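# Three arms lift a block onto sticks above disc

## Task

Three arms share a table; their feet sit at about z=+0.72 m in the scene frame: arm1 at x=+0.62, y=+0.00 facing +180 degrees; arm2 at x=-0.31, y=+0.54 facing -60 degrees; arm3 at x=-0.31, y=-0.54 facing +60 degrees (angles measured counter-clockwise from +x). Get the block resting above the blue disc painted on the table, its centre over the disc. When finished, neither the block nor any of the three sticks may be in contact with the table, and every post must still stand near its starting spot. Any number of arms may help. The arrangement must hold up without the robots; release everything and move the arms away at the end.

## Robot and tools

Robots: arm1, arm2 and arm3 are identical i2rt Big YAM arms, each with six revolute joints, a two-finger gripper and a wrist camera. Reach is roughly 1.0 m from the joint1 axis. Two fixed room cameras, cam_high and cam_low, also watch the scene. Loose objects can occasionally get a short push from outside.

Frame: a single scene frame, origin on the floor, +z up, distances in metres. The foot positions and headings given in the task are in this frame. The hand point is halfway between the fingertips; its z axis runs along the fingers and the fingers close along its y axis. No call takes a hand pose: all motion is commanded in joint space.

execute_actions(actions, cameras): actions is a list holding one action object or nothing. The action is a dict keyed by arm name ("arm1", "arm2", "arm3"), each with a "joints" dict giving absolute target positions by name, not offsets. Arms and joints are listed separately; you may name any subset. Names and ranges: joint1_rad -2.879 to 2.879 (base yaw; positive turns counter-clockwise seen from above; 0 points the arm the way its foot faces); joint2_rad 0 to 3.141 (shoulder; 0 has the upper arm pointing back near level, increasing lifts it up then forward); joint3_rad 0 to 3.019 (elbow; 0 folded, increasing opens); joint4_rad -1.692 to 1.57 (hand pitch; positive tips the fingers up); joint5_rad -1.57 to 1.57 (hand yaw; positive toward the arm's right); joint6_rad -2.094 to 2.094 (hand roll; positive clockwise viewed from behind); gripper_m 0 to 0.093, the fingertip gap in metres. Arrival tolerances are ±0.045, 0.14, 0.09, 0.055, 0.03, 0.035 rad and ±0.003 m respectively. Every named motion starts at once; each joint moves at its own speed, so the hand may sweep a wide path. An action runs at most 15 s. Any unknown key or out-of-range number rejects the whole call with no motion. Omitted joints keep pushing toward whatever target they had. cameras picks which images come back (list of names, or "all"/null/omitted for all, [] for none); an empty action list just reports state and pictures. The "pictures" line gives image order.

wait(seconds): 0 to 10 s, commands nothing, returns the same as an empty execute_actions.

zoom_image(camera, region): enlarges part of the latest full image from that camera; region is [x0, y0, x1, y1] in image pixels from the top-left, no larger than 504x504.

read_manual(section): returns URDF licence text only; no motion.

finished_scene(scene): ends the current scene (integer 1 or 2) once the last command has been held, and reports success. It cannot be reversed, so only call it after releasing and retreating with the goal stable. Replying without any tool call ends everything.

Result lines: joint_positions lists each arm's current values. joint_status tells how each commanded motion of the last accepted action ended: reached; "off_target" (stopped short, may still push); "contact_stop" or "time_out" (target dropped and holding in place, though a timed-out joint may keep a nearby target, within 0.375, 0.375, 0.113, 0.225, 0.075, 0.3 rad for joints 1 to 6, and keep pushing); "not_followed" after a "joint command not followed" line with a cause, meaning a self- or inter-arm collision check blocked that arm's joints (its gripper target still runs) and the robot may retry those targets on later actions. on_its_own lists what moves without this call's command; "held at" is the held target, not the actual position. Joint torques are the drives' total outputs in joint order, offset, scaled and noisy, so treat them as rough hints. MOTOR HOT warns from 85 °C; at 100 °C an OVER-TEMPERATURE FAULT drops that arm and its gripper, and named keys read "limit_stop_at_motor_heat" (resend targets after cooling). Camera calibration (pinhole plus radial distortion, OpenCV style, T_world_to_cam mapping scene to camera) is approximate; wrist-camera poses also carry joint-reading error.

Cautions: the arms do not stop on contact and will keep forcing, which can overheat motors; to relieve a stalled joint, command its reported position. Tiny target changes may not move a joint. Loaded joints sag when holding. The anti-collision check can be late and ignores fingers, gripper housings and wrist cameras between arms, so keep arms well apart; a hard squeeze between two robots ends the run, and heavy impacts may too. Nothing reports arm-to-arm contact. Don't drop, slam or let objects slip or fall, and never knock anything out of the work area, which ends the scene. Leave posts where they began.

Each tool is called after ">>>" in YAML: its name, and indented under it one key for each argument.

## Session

>>> execute_actions:
  actions: []

Scene clock: 0.00 s.
Joint torques (N m, as the arm reports them, + toward a larger angle): no reading
arm1.joint_positions: joint1_rad=-0.186 joint2_rad=+0.619 joint3_rad=+1.418 joint4_rad=-1.398 joint5_rad=-0.049 joint6_rad=-0.201 gripper_m=+0.095
arm1.joint_status: not commanded
arm1.hand: x=+0.4019 y=+0.0459 z=+1.2692 quat_wxyz=(-0.073, +0.884, +0.000, -0.461) (m; scene frame)
arm2.joint_positions: joint1_rad=-0.263 joint2_rad=+0.473 joint3_rad=+1.427 joint4_rad=-1.391 joint5_rad=+0.239 joint6_rad=-0.373 gripper_m=+0.095
arm2.joint_status: not commanded
arm2.hand: x=-0.3017 y=+0.3817 z=+1.3621 quat_wxyz=(-0.286, -0.423, -0.723, +0.465) (m; scene frame)
arm3.joint_positions: joint1_rad=+0.233 joint2_rad=+0.448 joint3_rad=+1.324 joint4_rad=-1.369 joint5_rad=-0.022 joint6_rad=-0.336 gripper_m=+0.095
arm3.joint_status: not commanded
arm3.hand: x=-0.2499 y=-0.3724 z=+1.2728 quat_wxyz=(-0.451, +0.613, -0.604, -0.238) (m; scene frame)
pictures: arm1_cam_wrist, arm2_cam_wrist, arm3_cam_wrist, cam_high, cam_low
camera_calibration (this result's frames):
arm1_cam_wrist: T_world_to_cam=[[0.0733387, 0.989869, 0.121572, -0.233907], [0.944047, -0.029601, -0.32848, 0.0469928], [-0.321554, 0.13886, -0.936654, 1.43439], [0, 0, 0, 1]] pos_world=[0.434023, 0.0337487, 1.3874]
arm2_cam_wrist: T_world_to_cam=[[-0.879301, -0.206563, 0.42914, -0.769591], [-0.39838, 0.812791, -0.425045, 0.155066], [-0.261003, -0.544704, -0.796979, 1.33763], [0, 0, 0, 1]] pos_world=[-0.265801, 0.44361, 1.46224]
arm3_cam_wrist: T_world_to_cam=[[0.95542, -0.149824, 0.254411, -0.136227], [-0.0325611, -0.909894, -0.413561, 0.182168], [0.293449, 0.386841, -0.87421, 1.45509], [0, 0, 0, 1]] pos_world=[-0.290908, -0.417544, 1.38205]
Images, in order (width x height): arm1_cam_wrist 672x504, arm2_cam_wrist 672x504, arm3_cam_wrist 672x504, cam_high 672x504, cam_low 672x504.

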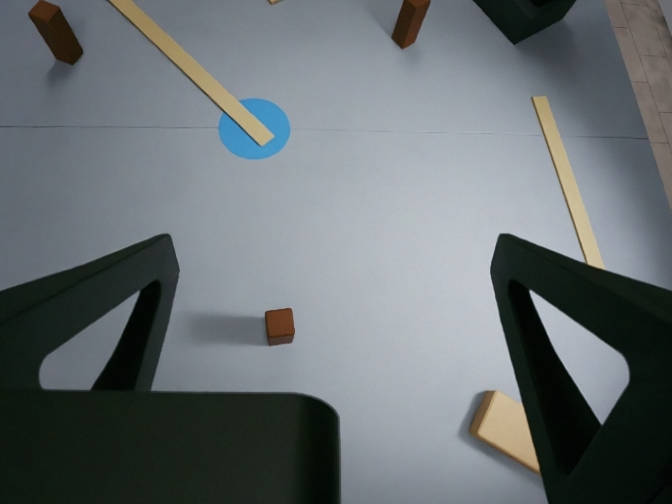

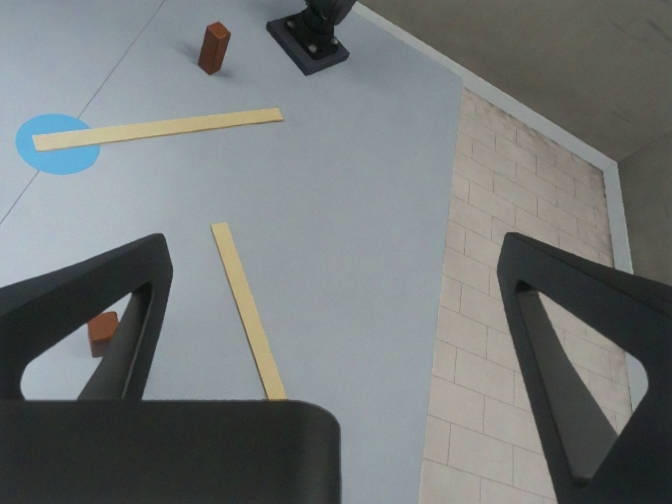

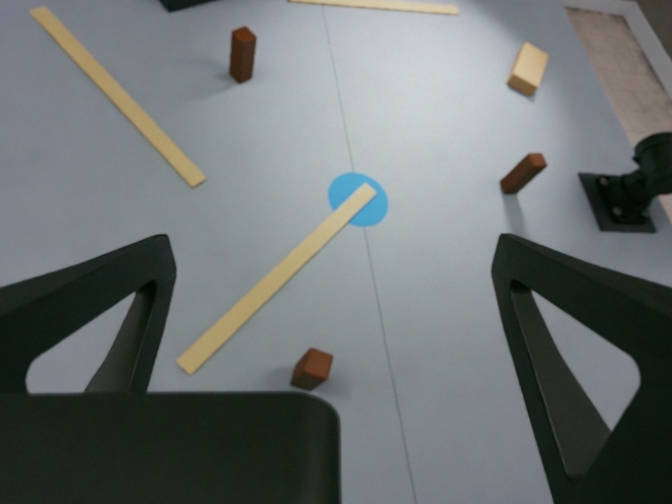

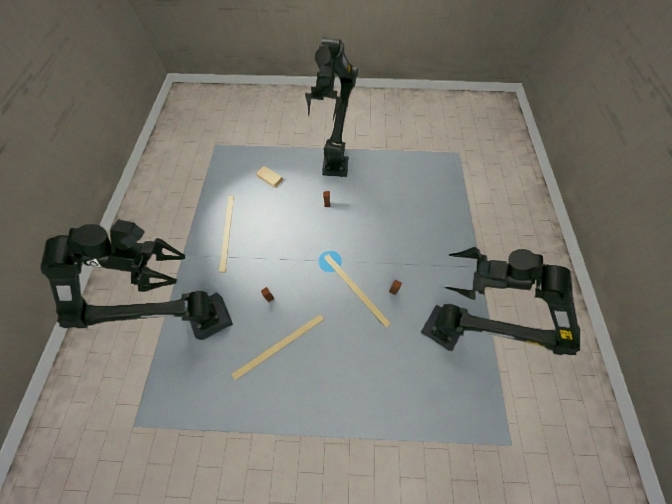

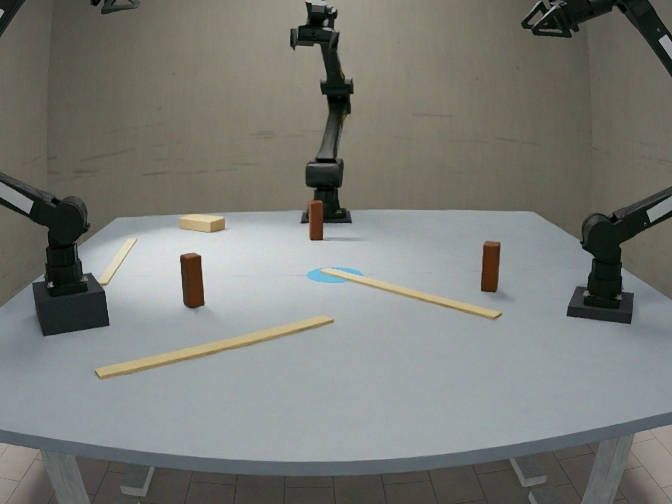

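>>> zoom_image:
  camera: "cam_high"
  region: [200, 150, 360, 290]

>>> zoom_image:
  camera: "cam_high"
  region: [220, 270, 340, 390]

>>> zoom_image:
  camera: "cam_high"
  region: [300, 230, 420, 350]

Region (200, 150, 360, 290) of cam_high's 672x504 image, scaled by 3.150, with more detail than that image has; it fills the top 441 rows of this view, and the rest is white.

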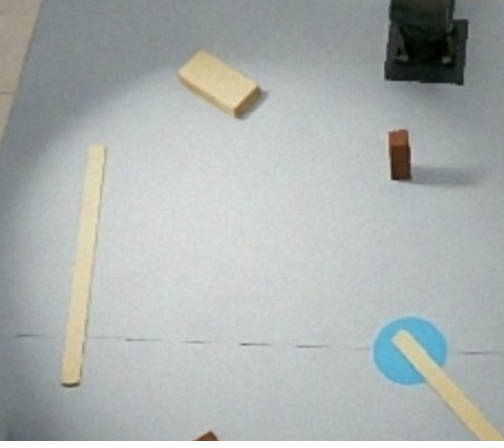

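Region (220, 270, 340, 390) of cam_high's 672x504 image, scaled by 4.200, with more detail than that image has.

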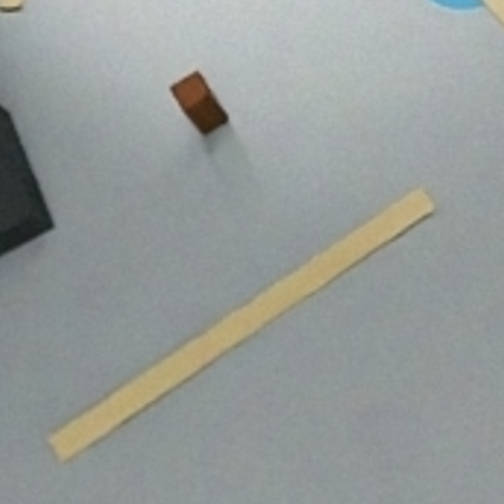

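Region (300, 230, 420, 350) of cam_high's 672x504 image, scaled by 4.200, with more detail than that image has.

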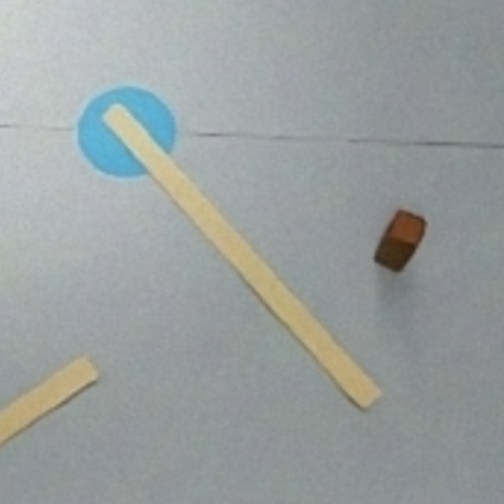

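>>> zoom_image:
  camera: "cam_high"
  region: [250, 160, 350, 220]

>>> zoom_image:
  camera: "cam_high"
  region: [245, 275, 295, 315]

>>> zoom_image:
  camera: "cam_high"
  region: [370, 268, 420, 308]

Region (250, 160, 350, 220) of cam_high's 672x504 image, scaled by 5.040, with more detail than that image has; it fills the top 302 rows of this view, and the rest is white.

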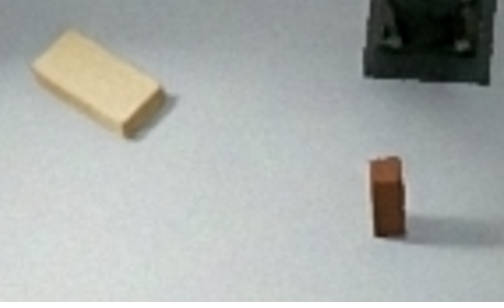

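Region (245, 275, 295, 315) of cam_high's 672x504 image, scaled by 10.080, with more detail than that image has; it fills the top 403 rows of this view, and the rest is white.

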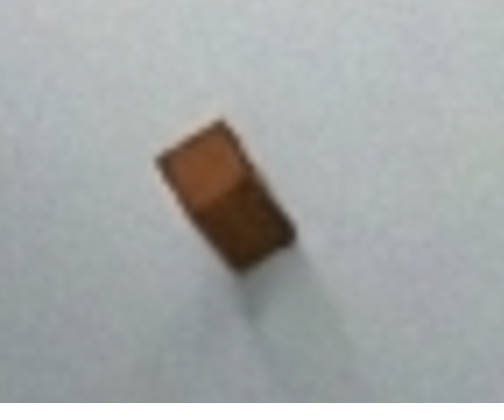

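Region (370, 268, 420, 308) of cam_high's 672x504 image, scaled by 10.080, with more detail than that image has; it fills the top 403 rows of this view, and the rest is white.

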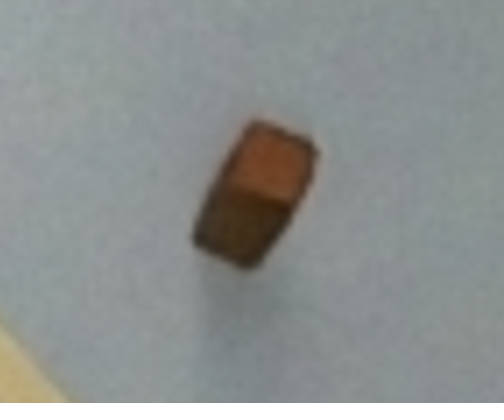

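>>> execute_actions:
  actions:
    - {"arm1": {"joints": {"joint1_rad": -0.875, "joint2_rad": 2.25, "joint3_rad": 2.235, "joint4_rad": -1.345, "joint5_rad": 0.0, "joint6_rad": -1.037, "gripper_m": 0.08}}, "arm2": {"joints": {"joint1_rad": -0.96, "joint2_rad": 1.49, "joint3_rad": 0.685, "joint4_rad": -0.604, "joint5_rad": 0.0, "joint6_rad": -1.088, "gripper_m": 0.08}}, "arm3": {"joints": {"joint1_rad": 0.193, "joint2_rad": 1.545, "joint3_rad": 0.915, "joint4_rad": -0.795, "joint5_rad": 0.0, "joint6_rad": 0.483, "gripper_m": 0.08}}}

Scene clock: 21.13 s.
Joint torques (N m, as the arm reports them, + toward a larger angle): arm1=[  0.39 -22.17  13.69   0.81   0.01  -0.11] | arm2=[  1.56 -10.16   7.43   0.71  -0.15  -0.14] | arm3=[-0.89 -9.11  6.92  1.03  0.22  0.15]
arm1.joint_positions: joint1_rad=-0.875 joint2_rad=+2.239 joint3_rad=+2.210 joint4_rad=-1.348 joint5_rad=-0.003 joint6_rad=-1.027 gripper_m=+0.080
arm1.joint_status: all done
arm1.hand: x=+0.1677 y=+0.5854 z=+0.8569 quat_wxyz=(-0.075, +0.994, +0.057, -0.056) (m; scene frame)
arm2.joint_positions: joint1_rad=-0.962 joint2_rad=+1.487 joint3_rad=+0.677 joint4_rad=-0.618 joint5_rad=+0.001 joint6_rad=-1.079 gripper_m=+0.080
arm2.joint_status: all done
arm2.hand: x=-0.4526 y=+0.2107 z=+0.7851 quat_wxyz=(-0.001, -0.435, -0.897, +0.077) (m; scene frame)
arm3.joint_positions: joint1_rad=+0.200 joint2_rad=+1.543 joint3_rad=+0.906 joint4_rad=-0.808 joint5_rad=-0.003 joint6_rad=+0.468 gripper_m=+0.080
arm3.joint_status: all done
arm3.hand: x=-0.1630 y=-0.1461 z=+0.7780 quat_wxyz=(-0.033, +0.363, -0.930, -0.050) (m; scene frame)
pictures: arm1_cam_wrist, arm2_cam_wrist, arm3_cam_wrist, cam_high, cam_low
camera_calibration (this result's frames):
arm1_cam_wrist: T_world_to_cam=[[-0.0949777, 0.983529, 0.153786, -0.696373], [0.869528, 0.00675186, 0.493837, -0.564844], [0.484664, 0.180625, -0.855848, 0.668997], [0, 0, 0, 1]] pos_world=[0.100769, 0.567879, 0.958593]
arm2_cam_wrist: T_world_to_cam=[[-0.782165, -0.607634, 0.137834, -0.332818], [-0.466669, 0.71789, 0.516579, -0.761523], [-0.412841, 0.339728, -0.845072, 0.527944], [0, 0, 0, 1]] pos_world=[-0.397741, 0.165101, 0.885412]
arm3_cam_wrist: T_world_to_cam=[[0.66485, -0.744217, -0.0641467, 0.0541227], [-0.62796, -0.60336, 0.491552, -0.570162], [-0.404525, -0.286527, -0.868483, 0.692835], [0, 0, 0, 1]] pos_world=[-0.113754, -0.105218, 0.885451]
Images, in order (width x height): arm1_cam_wrist 672x504, arm2_cam_wrist 672x504, arm3_cam_wrist 672x504, cam_high 672x504, cam_low 672x504.

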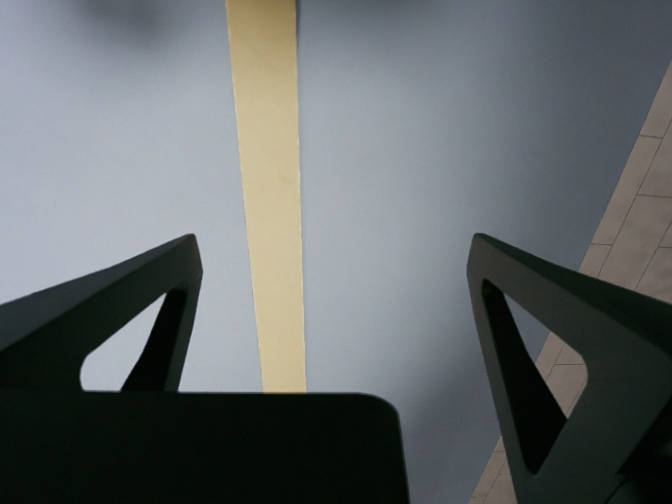

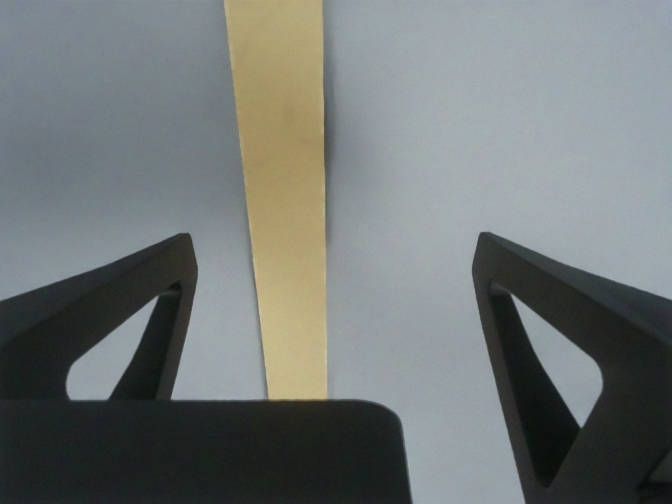

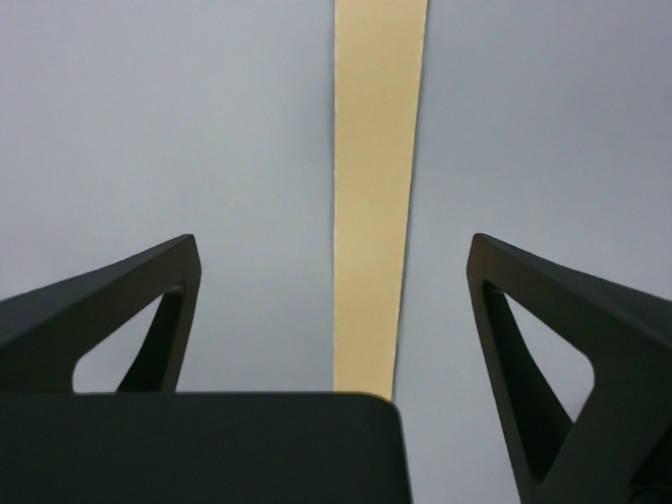

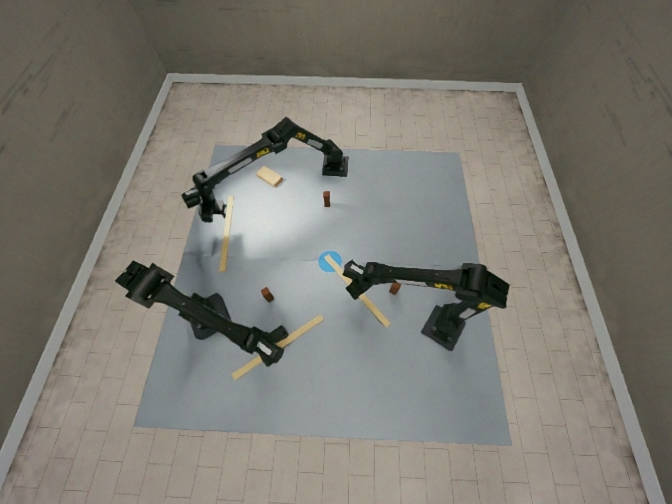

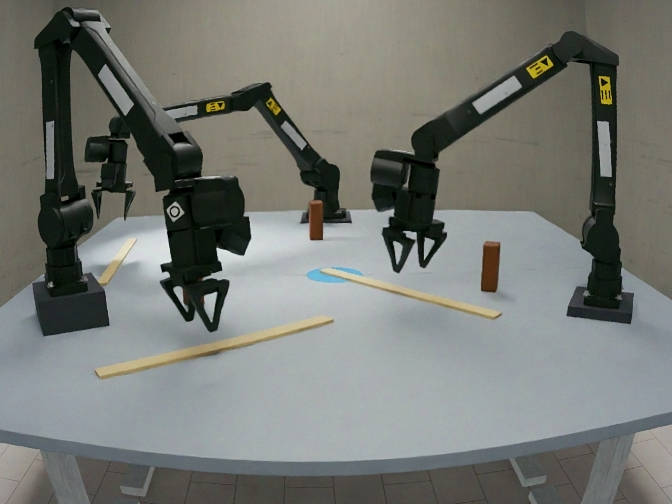

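>>> zoom_image:
  camera: "arm1_cam_wrist"
  region: [200, 0, 360, 400]

>>> zoom_image:
  camera: "arm1_cam_wrist"
  region: [220, 200, 340, 300]

>>> zoom_image:
  camera: "arm3_cam_wrist"
  region: [310, 200, 430, 300]

>>> zoom_image:
  camera: "arm2_cam_wrist"
  region: [230, 200, 350, 300]

Region (200, 0, 360, 400) of arm1_cam_wrist's 672x504 image, scaled by 1.260, with more detail than that image has; it fills the left 202 columns of this view, and the rest is white.

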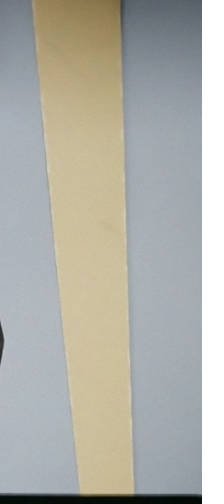

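Region (220, 200, 340, 300) of arm1_cam_wrist's 672x504 image, scaled by 4.200, with more detail than that image has.

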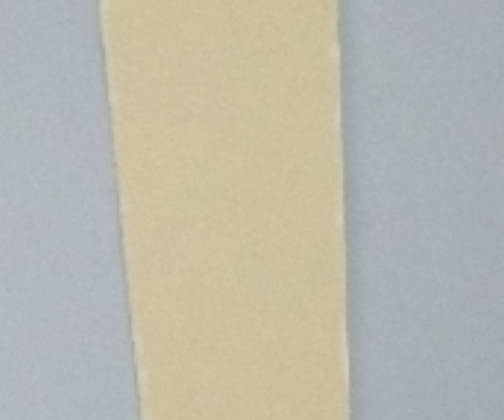

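Region (310, 200, 430, 300) of arm3_cam_wrist's 672x504 image, scaled by 4.200, with more detail than that image has.

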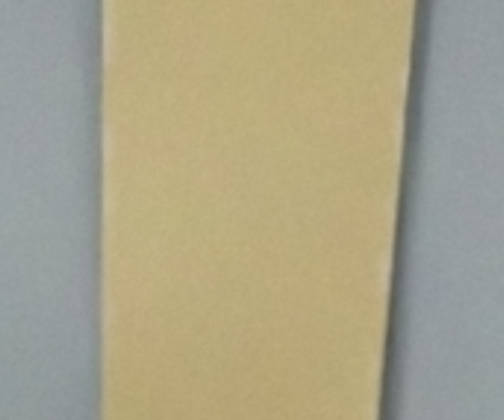

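Region (230, 200, 350, 300) of arm2_cam_wrist's 672x504 image, scaled by 4.200, with more detail than that image has.

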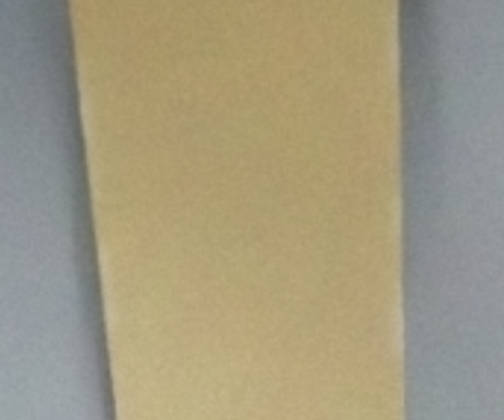

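>>> zoom_image:
  camera: "cam_low"
  region: [70, 170, 170, 290]

Region (70, 170, 170, 290) of cam_low's 672x504 image, scaled by 4.200, with more detail than that image has.

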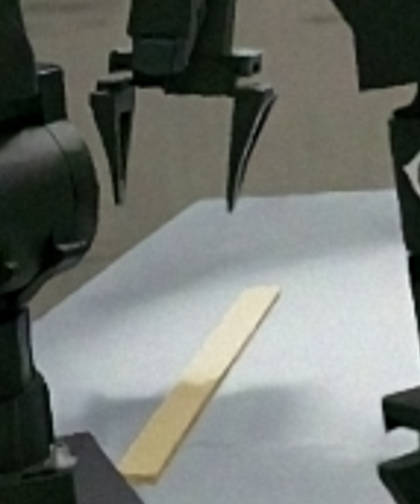

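>>> execute_actions:
  actions:
    - {"arm1": {"joints": {"joint2_rad": 2.40, "joint6_rad": -0.982}}, "arm2": {"joints": {"joint1_rad": -0.99, "joint2_rad": 1.665, "joint4_rad": -0.586, "joint6_rad": -1.11}}, "arm3": {"joints": {"joint2_rad": 1.675, "joint6_rad": 0.50}}}

Scene clock: 28.70 s.
Joint torques (N m, as the arm reports them, + toward a larger angle): arm1=[  0.26 -22.29  12.83   0.58  -0.09   0.09] | arm2=[  1.89 -10.18   5.77   0.22  -0.17  -0.18] | arm3=[ -0.81 -10.51   6.03   0.69   0.1    0.13]
arm1.joint_positions: joint1_rad=-0.873 joint2_rad=+2.380 joint3_rad=+2.214 joint4_rad=-1.349 joint5_rad=+0.000 joint6_rad=-0.992 gripper_m=+0.080
arm1.joint_status: all done
arm1.hand: x=+0.1705 y=+0.5795 z=+0.7582 quat_wxyz=(-0.019, +0.999, +0.041, -0.017) (m; scene frame)
arm2.joint_positions: joint1_rad=-0.985 joint2_rad=+1.650 joint3_rad=+0.680 joint4_rad=-0.593 joint5_rad=+0.001 joint6_rad=-1.101 gripper_m=+0.080
arm2.joint_status: all done
arm2.hand: x=-0.4529 y=+0.2306 z=+0.7331 quat_wxyz=(+0.002, -0.437, -0.900, +0.009) (m; scene frame)
arm3.joint_positions: joint1_rad=+0.200 joint2_rad=+1.677 joint3_rad=+0.906 joint4_rad=-0.803 joint5_rad=+0.000 joint6_rad=+0.485 gripper_m=+0.080
arm3.joint_status: all done
arm3.hand: x=-0.1685 y=-0.1600 z=+0.7260 quat_wxyz=(+0.009, +0.356, -0.935, -0.001) (m; scene frame)
pictures: arm1_cam_wrist, arm2_cam_wrist, arm3_cam_wrist, cam_high, cam_low
camera_calibration (this result's frames):
arm1_cam_wrist: T_world_to_cam=[[-0.0714394, 0.996713, 0.0381978, -0.599148], [0.82626, 0.0376832, 0.562027, -0.580682], [0.55874, 0.0717121, -0.826236, 0.61233], [0, 0, 0, 1]] pos_world=[0.0948579, 0.575149, 0.855175]
arm2_cam_wrist: T_world_to_cam=[[-0.787548, -0.615935, 0.0197906, -0.227771], [-0.494636, 0.650955, 0.575841, -0.789722], [-0.367564, 0.443714, -0.817322, 0.453319], [0, 0, 0, 1]] pos_world=[-0.403382, 0.172637, 0.82977]
arm3_cam_wrist: T_world_to_cam=[[0.651473, -0.758671, -0.00129246, -0.00607122], [-0.613238, -0.527591, 0.587866, -0.611712], [-0.446678, -0.382186, -0.808958, 0.575872], [0, 0, 0, 1]] pos_world=[-0.11394, -0.10725, 0.825453]
Images, in order (width x height): arm1_cam_wrist 672x504, arm2_cam_wrist 672x504, arm3_cam_wrist 672x504, cam_high 672x504, cam_low 672x504.

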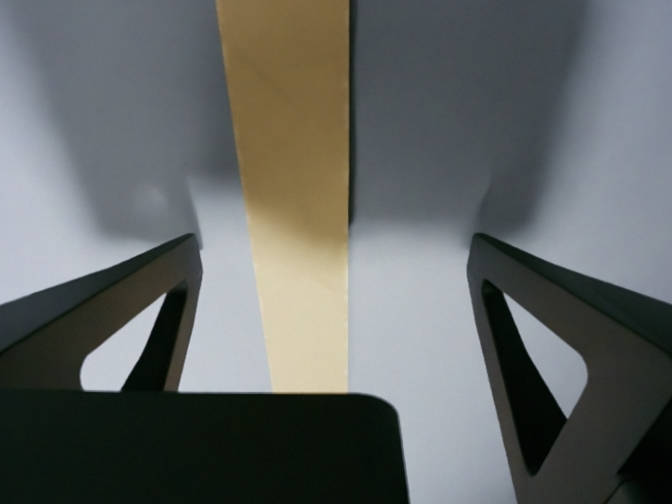

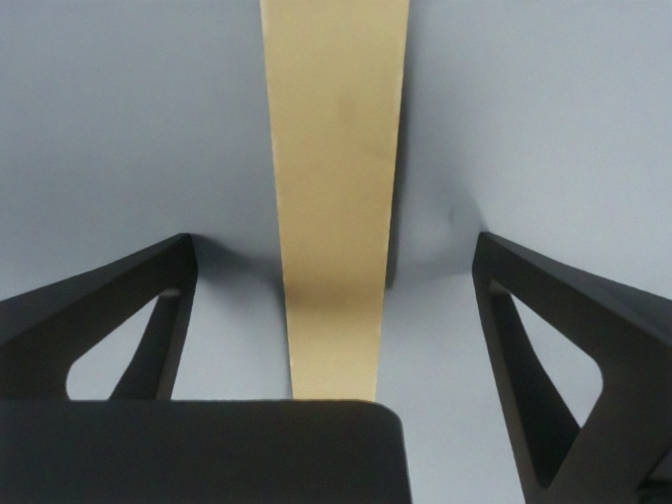

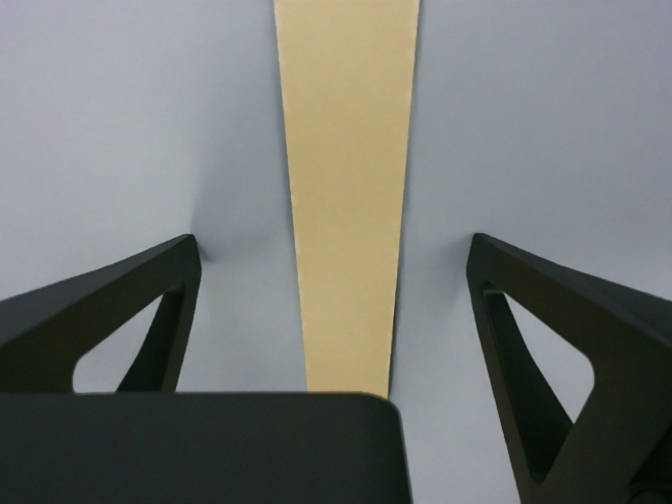

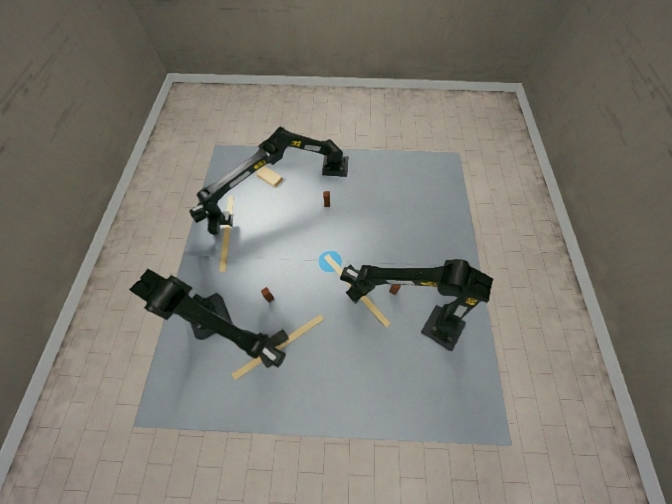

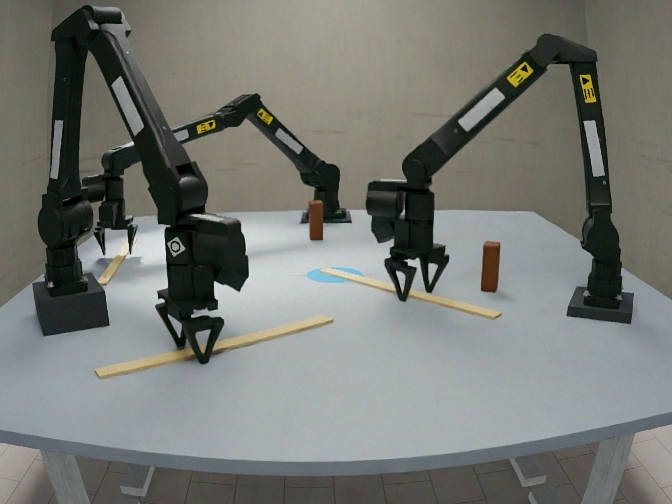

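>>> zoom_image:
  camera: "arm1_cam_wrist"
  region: [170, 190, 510, 310]

>>> zoom_image:
  camera: "arm3_cam_wrist"
  region: [170, 190, 510, 310]

>>> zoom_image:
  camera: "cam_low"
  region: [80, 200, 160, 290]

Region (170, 190, 510, 310) of arm1_cam_wrist's 672x504 image, scaled by 1.482, with more detail than that image has; it fills the top 178 rows of this view, and the rest is white.

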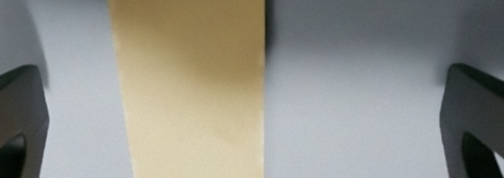

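Region (170, 190, 510, 310) of arm3_cam_wrist's 672x504 image, scaled by 1.482, with more detail than that image has; it fills the top 178 rows of this view, and the rest is white.

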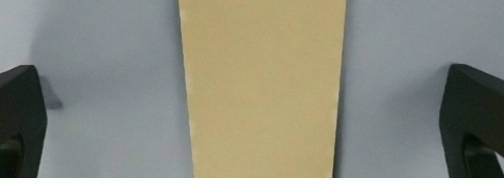

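Region (80, 200, 160, 290) of cam_low's 672x504 image, scaled by 5.600, with more detail than that image has.

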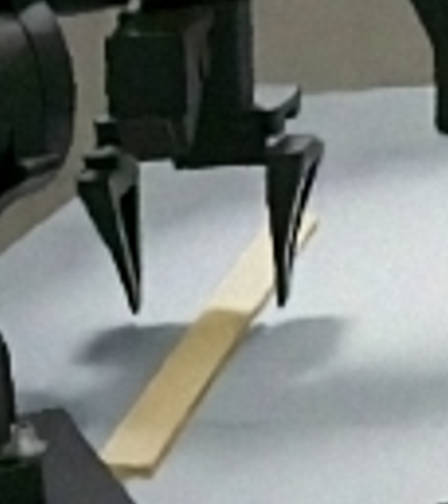

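>>> execute_actions:
  actions:
    - {"arm1": {"joints": {"joint2_rad": 2.416, "gripper_m": 0.062}}, "arm2": {"joints": {"gripper_m": 0.015}}, "arm3": {"joints": {"gripper_m": 0.015}}}

Scene clock: 30.30 s.
Joint torques (N m, as the arm reports them, + toward a larger angle): arm1=[  0.22 -21.29  12.84   0.57  -0.09   0.1 ] | arm2=[  1.48 -10.01   5.78   0.3   -0.16  -0.17] | arm3=[ -1.02 -10.77   6.05   0.69   0.01   0.14]
arm1.joint_positions: joint1_rad=-0.873 joint2_rad=+2.380 joint3_rad=+2.214 joint4_rad=-1.349 joint5_rad=+0.000 joint6_rad=-0.992 gripper_m=+0.062
arm1.joint_status: all done
arm1.hand: x=+0.1705 y=+0.5795 z=+0.7582 quat_wxyz=(-0.019, +0.999, +0.041, -0.017) (m; scene frame)
arm2.joint_positions: joint1_rad=-0.985 joint2_rad=+1.652 joint3_rad=+0.680 joint4_rad=-0.593 joint5_rad=+0.001 joint6_rad=-1.101 gripper_m=+0.028
arm2.joint_status: gripper_m off_target (ended at +0.028, target +0.015)
arm2.hand: x=-0.4528 y=+0.2307 z=+0.7328 quat_wxyz=(+0.002, -0.437, -0.900, +0.009) (m; scene frame)
arm3.joint_positions: joint1_rad=+0.199 joint2_rad=+1.677 joint3_rad=+0.906 joint4_rad=-0.803 joint5_rad=+0.001 joint6_rad=+0.486 gripper_m=+0.028
arm3.joint_status: gripper_m off_target (ended at +0.028, target +0.015)
arm3.hand: x=-0.1682 y=-0.1601 z=+0.7260 quat_wxyz=(+0.009, +0.355, -0.935, +0.000) (m; scene frame)
pictures: arm1_cam_wrist, arm2_cam_wrist, arm3_cam_wrist, cam_high, cam_low
camera_calibration (this result's frames):
arm1_cam_wrist: T_world_to_cam=[[-0.0714394, 0.996713, 0.0381978, -0.599148], [0.82626, 0.0376832, 0.562027, -0.580682], [0.55874, 0.0717121, -0.826236, 0.61233], [0, 0, 0, 1]] pos_world=[0.0948579, 0.575149, 0.855175]
arm2_cam_wrist: T_world_to_cam=[[-0.787324, -0.616254, 0.0187739, -0.226655], [-0.495156, 0.650167, 0.576284, -0.789973], [-0.367343, 0.444426, -0.817034, 0.452693], [0, 0, 0, 1]] pos_world=[-0.403317, 0.172749, 0.82937]
arm3_cam_wrist: T_world_to_cam=[[0.650615, -0.759407, -0.000272107, -0.00738134], [-0.614467, -0.52665, 0.587426, -0.61131], [-0.446239, -0.382021, -0.809278, 0.576301], [0, 0, 0, 1]] pos_world=[-0.11366, -0.107393, 0.825485]
Images, in order (width x height): arm1_cam_wrist 672x504, arm2_cam_wrist 672x504, arm3_cam_wrist 672x504, cam_high 672x504, cam_low 672x504.

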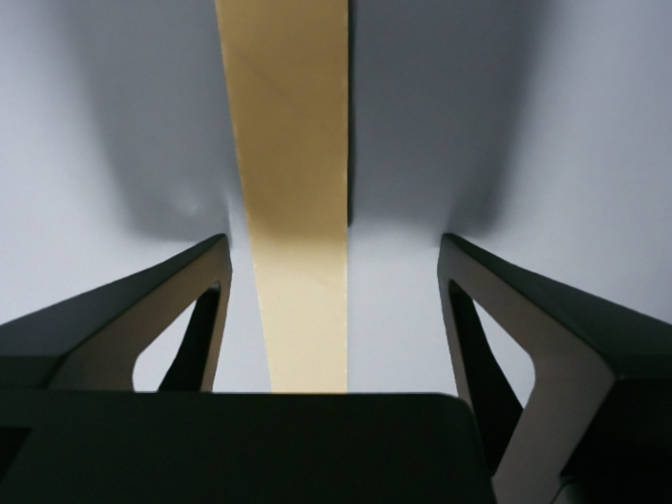

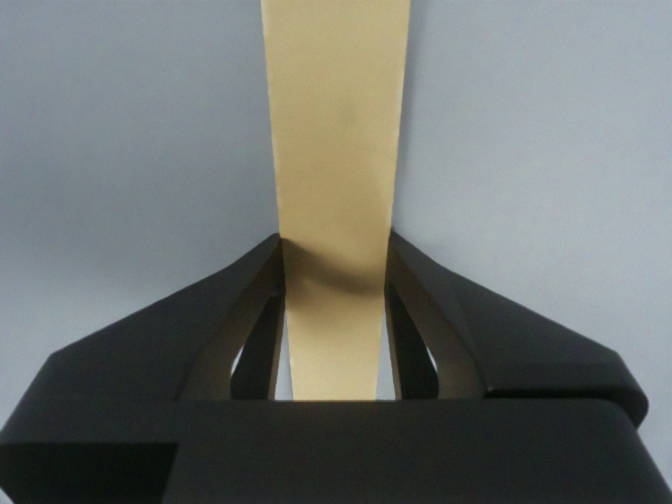

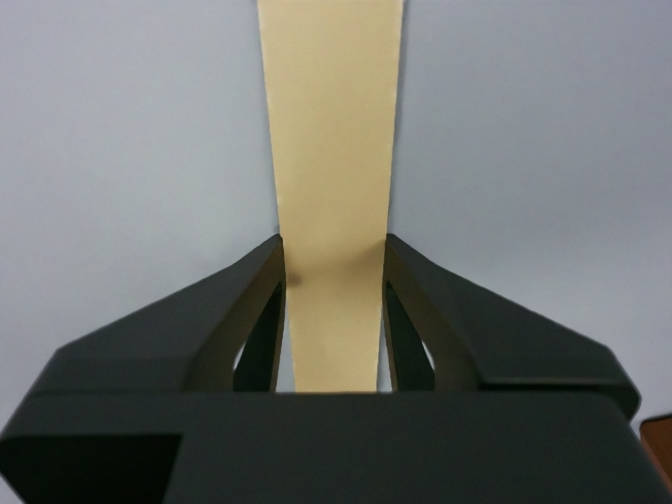

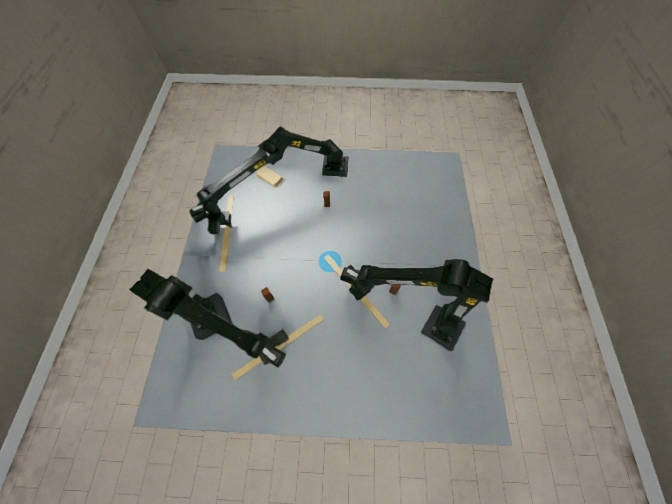

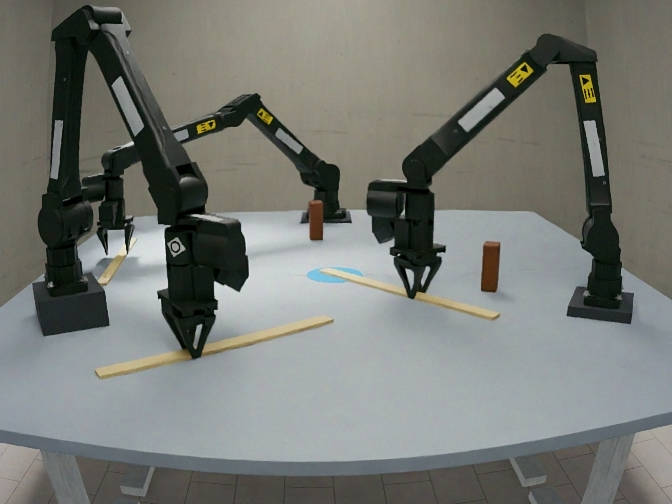

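>>> execute_actions:
  actions:
    - {"arm1": {"joints": {"joint3_rad": 2.197}}}
  cameras: ["arm1_cam_wrist", "cam_low"]

Scene clock: 31.47 s.
Joint torques (N m, as the arm reports them, + toward a larger angle): arm1=[  0.2  -21.16   9.64   0.56  -0.09   0.09] | arm2=[  1.09 -10.71   5.72   0.35  -0.14  -0.17] | arm3=[ -0.75 -10.71   6.08   0.64   0.02   0.15]
arm1.joint_positions: joint1_rad=-0.873 joint2_rad=+2.380 joint3_rad=+2.208 joint4_rad=-1.349 joint5_rad=+0.000 joint6_rad=-0.992 gripper_m=+0.062
arm1.joint_status: all done
arm1.hand: x=+0.1717 y=+0.5779 z=+0.7557 quat_wxyz=(-0.016, +0.999, +0.041, -0.015) (m; scene frame)
arm2.joint_positions: joint1_rad=-0.985 joint2_rad=+1.652 joint3_rad=+0.680 joint4_rad=-0.593 joint5_rad=+0.001 joint6_rad=-1.101 gripper_m=+0.028
arm2.joint_status: not commanded
arm2.hand: x=-0.4528 y=+0.2307 z=+0.7328 quat_wxyz=(+0.002, -0.437, -0.900, +0.009) (m; scene frame)
arm3.joint_positions: joint1_rad=+0.199 joint2_rad=+1.677 joint3_rad=+0.906 joint4_rad=-0.803 joint5_rad=+0.001 joint6_rad=+0.486 gripper_m=+0.028
arm3.joint_status: not commanded
arm3.hand: x=-0.1682 y=-0.1601 z=+0.7260 quat_wxyz=(+0.009, +0.355, -0.935, +0.000) (m; scene frame)
pictures: arm1_cam_wrist, cam_low
camera_calibration (this result's frames):
arm1_cam_wrist: T_world_to_cam=[[-0.0716152, 0.996893, 0.0328086, -0.593363], [0.824016, 0.0405978, 0.56511, -0.583856], [0.562022, 0.0675053, -0.824363, 0.610134], [0, 0, 0, 1]] pos_world=[0.0957045, 0.574035, 0.852382]
Images, in order (width x height): arm1_cam_wrist 672x504, cam_low 672x504.

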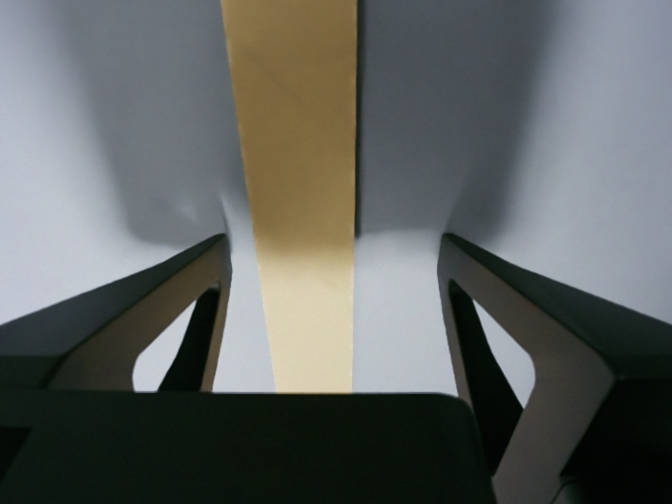

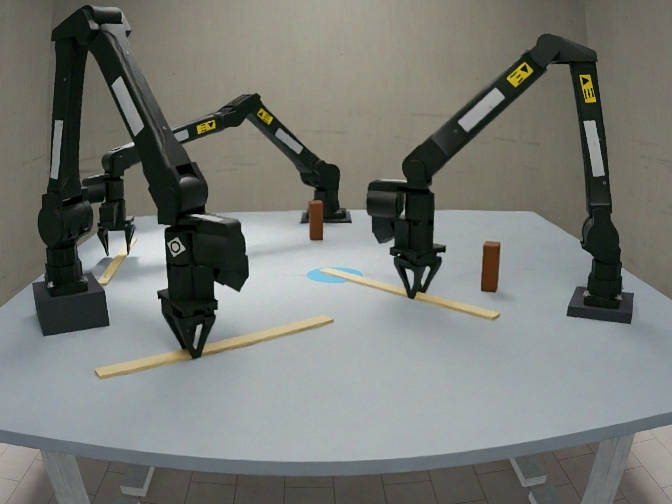

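>>> execute_actions:
  actions:
    - {"arm1": {"joints": {"joint3_rad": 2.178}}}
  cameras: ["arm1_cam_wrist", "cam_low"]

Scene clock: 32.47 s.
Joint torques (N m, as the arm reports them, + toward a larger angle): arm1=[  0.2  -21.14   8.98   0.53  -0.09   0.09] | arm2=[  1.48 -10.82   5.75   0.32  -0.17  -0.15] | arm3=[ -0.64 -10.56   6.04   0.69   0.04   0.15]
arm1.joint_positions: joint1_rad=-0.873 joint2_rad=+2.380 joint3_rad=+2.195 joint4_rad=-1.349 joint5_rad=+0.000 joint6_rad=-0.992 gripper_m=+0.062
arm1.joint_status: all done
arm1.hand: x=+0.1742 y=+0.5747 z=+0.7507 quat_wxyz=(-0.011, +0.999, +0.041, -0.011) (m; scene frame)
arm2.joint_positions: joint1_rad=-0.985 joint2_rad=+1.652 joint3_rad=+0.680 joint4_rad=-0.593 joint5_rad=+0.001 joint6_rad=-1.101 gripper_m=+0.028
arm2.joint_status: not commanded
arm2.hand: x=-0.4528 y=+0.2307 z=+0.7328 quat_wxyz=(+0.002, -0.437, -0.900, +0.009) (m; scene frame)
arm3.joint_positions: joint1_rad=+0.199 joint2_rad=+1.677 joint3_rad=+0.906 joint4_rad=-0.803 joint5_rad=+0.001 joint6_rad=+0.486 gripper_m=+0.028
arm3.joint_status: not commanded
arm3.hand: x=-0.1682 y=-0.1601 z=+0.7260 quat_wxyz=(+0.009, +0.355, -0.935, +0.000) (m; scene frame)
pictures: arm1_cam_wrist, cam_low
camera_calibration (this result's frames):
arm1_cam_wrist: T_world_to_cam=[[-0.0715222, 0.997196, 0.0220178, -0.581868], [0.819514, 0.0461664, 0.571196, -0.589947], [0.568578, 0.0588971, -0.820518, 0.605761], [0, 0, 0, 1]] pos_world=[0.0974307, 0.571795, 0.846825]
Images, in order (width x height): arm1_cam_wrist 672x504, cam_low 672x504.

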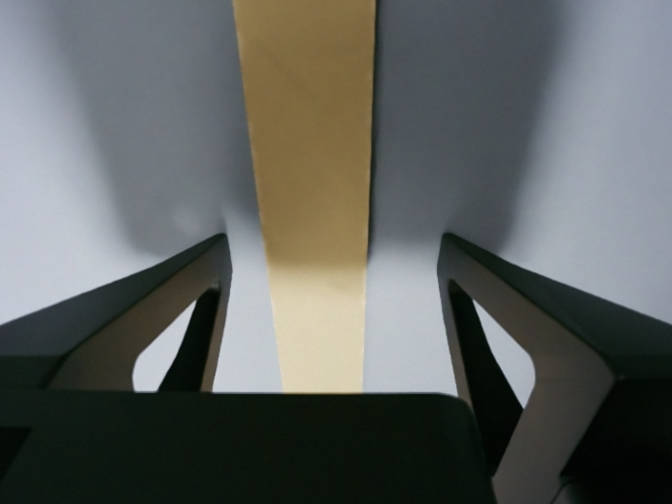

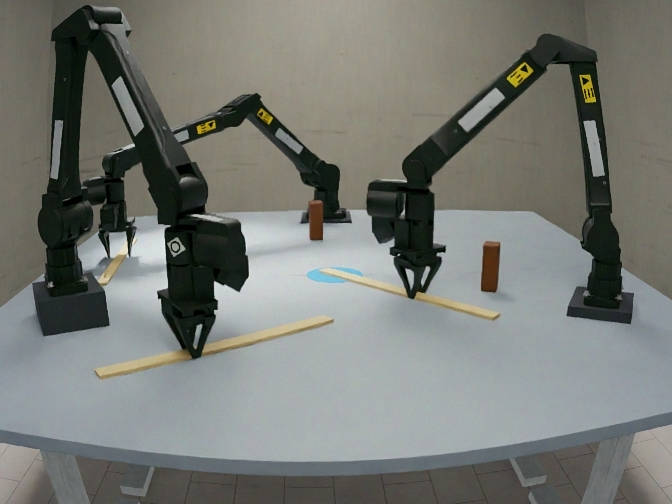

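>>> execute_actions:
  actions:
    - {"arm1": {"joints": {"gripper_m": 0.015}}}
  cameras: ["arm1_cam_wrist", "cam_high"]

Scene clock: 33.30 s.
Joint torques (N m, as the arm reports them, + toward a larger angle): arm1=[  0.18 -21.23   9.08   0.54  -0.1    0.08] | arm2=[  1.22 -10.46   5.84   0.29  -0.18  -0.18] | arm3=[ -0.96 -10.8    6.05   0.62   0.03   0.15]
arm1.joint_positions: joint1_rad=-0.873 joint2_rad=+2.380 joint3_rad=+2.194 joint4_rad=-1.349 joint5_rad=+0.000 joint6_rad=-0.991 gripper_m=+0.028
arm1.joint_status: gripper_m off_target (ended at +0.028, target +0.015)
arm1.hand: x=+0.1743 y=+0.5745 z=+0.7503 quat_wxyz=(-0.010, +0.999, +0.040, -0.011) (m; scene frame)
arm2.joint_positions: joint1_rad=-0.985 joint2_rad=+1.652 joint3_rad=+0.680 joint4_rad=-0.593 joint5_rad=+0.001 joint6_rad=-1.101 gripper_m=+0.028
arm2.joint_status: not commanded
arm2.hand: x=-0.4528 y=+0.2307 z=+0.7328 quat_wxyz=(+0.002, -0.437, -0.900, +0.009) (m; scene frame)
arm3.joint_positions: joint1_rad=+0.199 joint2_rad=+1.677 joint3_rad=+0.906 joint4_rad=-0.803 joint5_rad=+0.001 joint6_rad=+0.486 gripper_m=+0.028
arm3.joint_status: not commanded
arm3.hand: x=-0.1682 y=-0.1601 z=+0.7260 quat_wxyz=(+0.009, +0.355, -0.935, +0.000) (m; scene frame)
pictures: arm1_cam_wrist, cam_high
camera_calibration (this result's frames):
arm1_cam_wrist: T_world_to_cam=[[-0.0707756, 0.997263, 0.0213676, -0.581313], [0.81929, 0.045899, 0.571539, -0.589888], [0.568994, 0.0579572, -0.820297, 0.605626], [0, 0, 0, 1]] pos_world=[0.0975495, 0.571697, 0.846358]
Images, in order (width x height): arm1_cam_wrist 672x504, cam_high 672x504.

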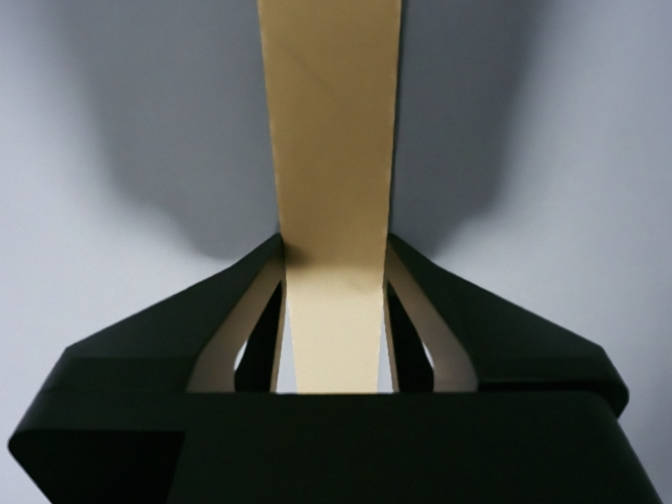

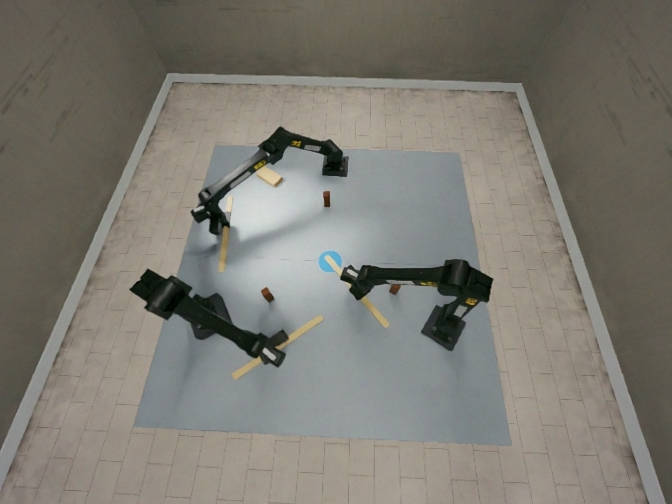

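>>> zoom_image:
  camera: "cam_high"
  region: [185, 185, 275, 285]

>>> zoom_image:
  camera: "cam_high"
  region: [220, 300, 340, 390]

>>> zoom_image:
  camera: "cam_high"
  region: [310, 240, 410, 340]

Region (185, 185, 275, 285) of cam_high's 672x504 image, scaled by 5.040, with more detail than that image has; it fills the left 454 columns of this view, and the rest is white.

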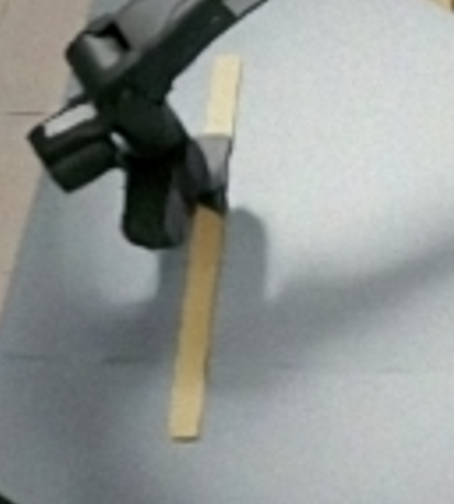

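Region (220, 300, 340, 390) of cam_high's 672x504 image, scaled by 4.200, with more detail than that image has; it fills the top 378 rows of this view, and the rest is white.

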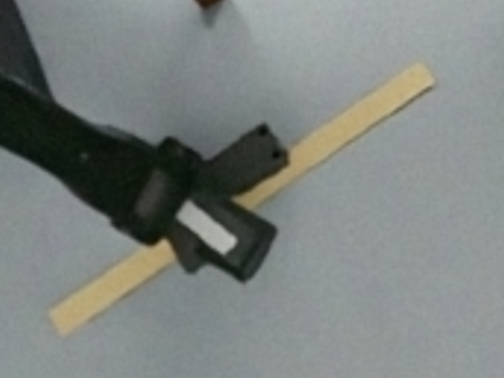

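Region (310, 240, 410, 340) of cam_high's 672x504 image, scaled by 5.040, with more detail than that image has.

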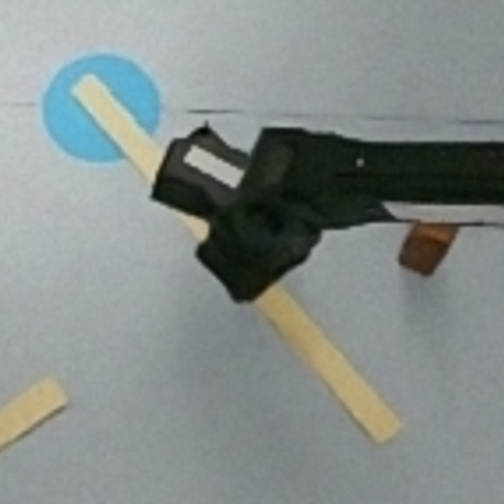

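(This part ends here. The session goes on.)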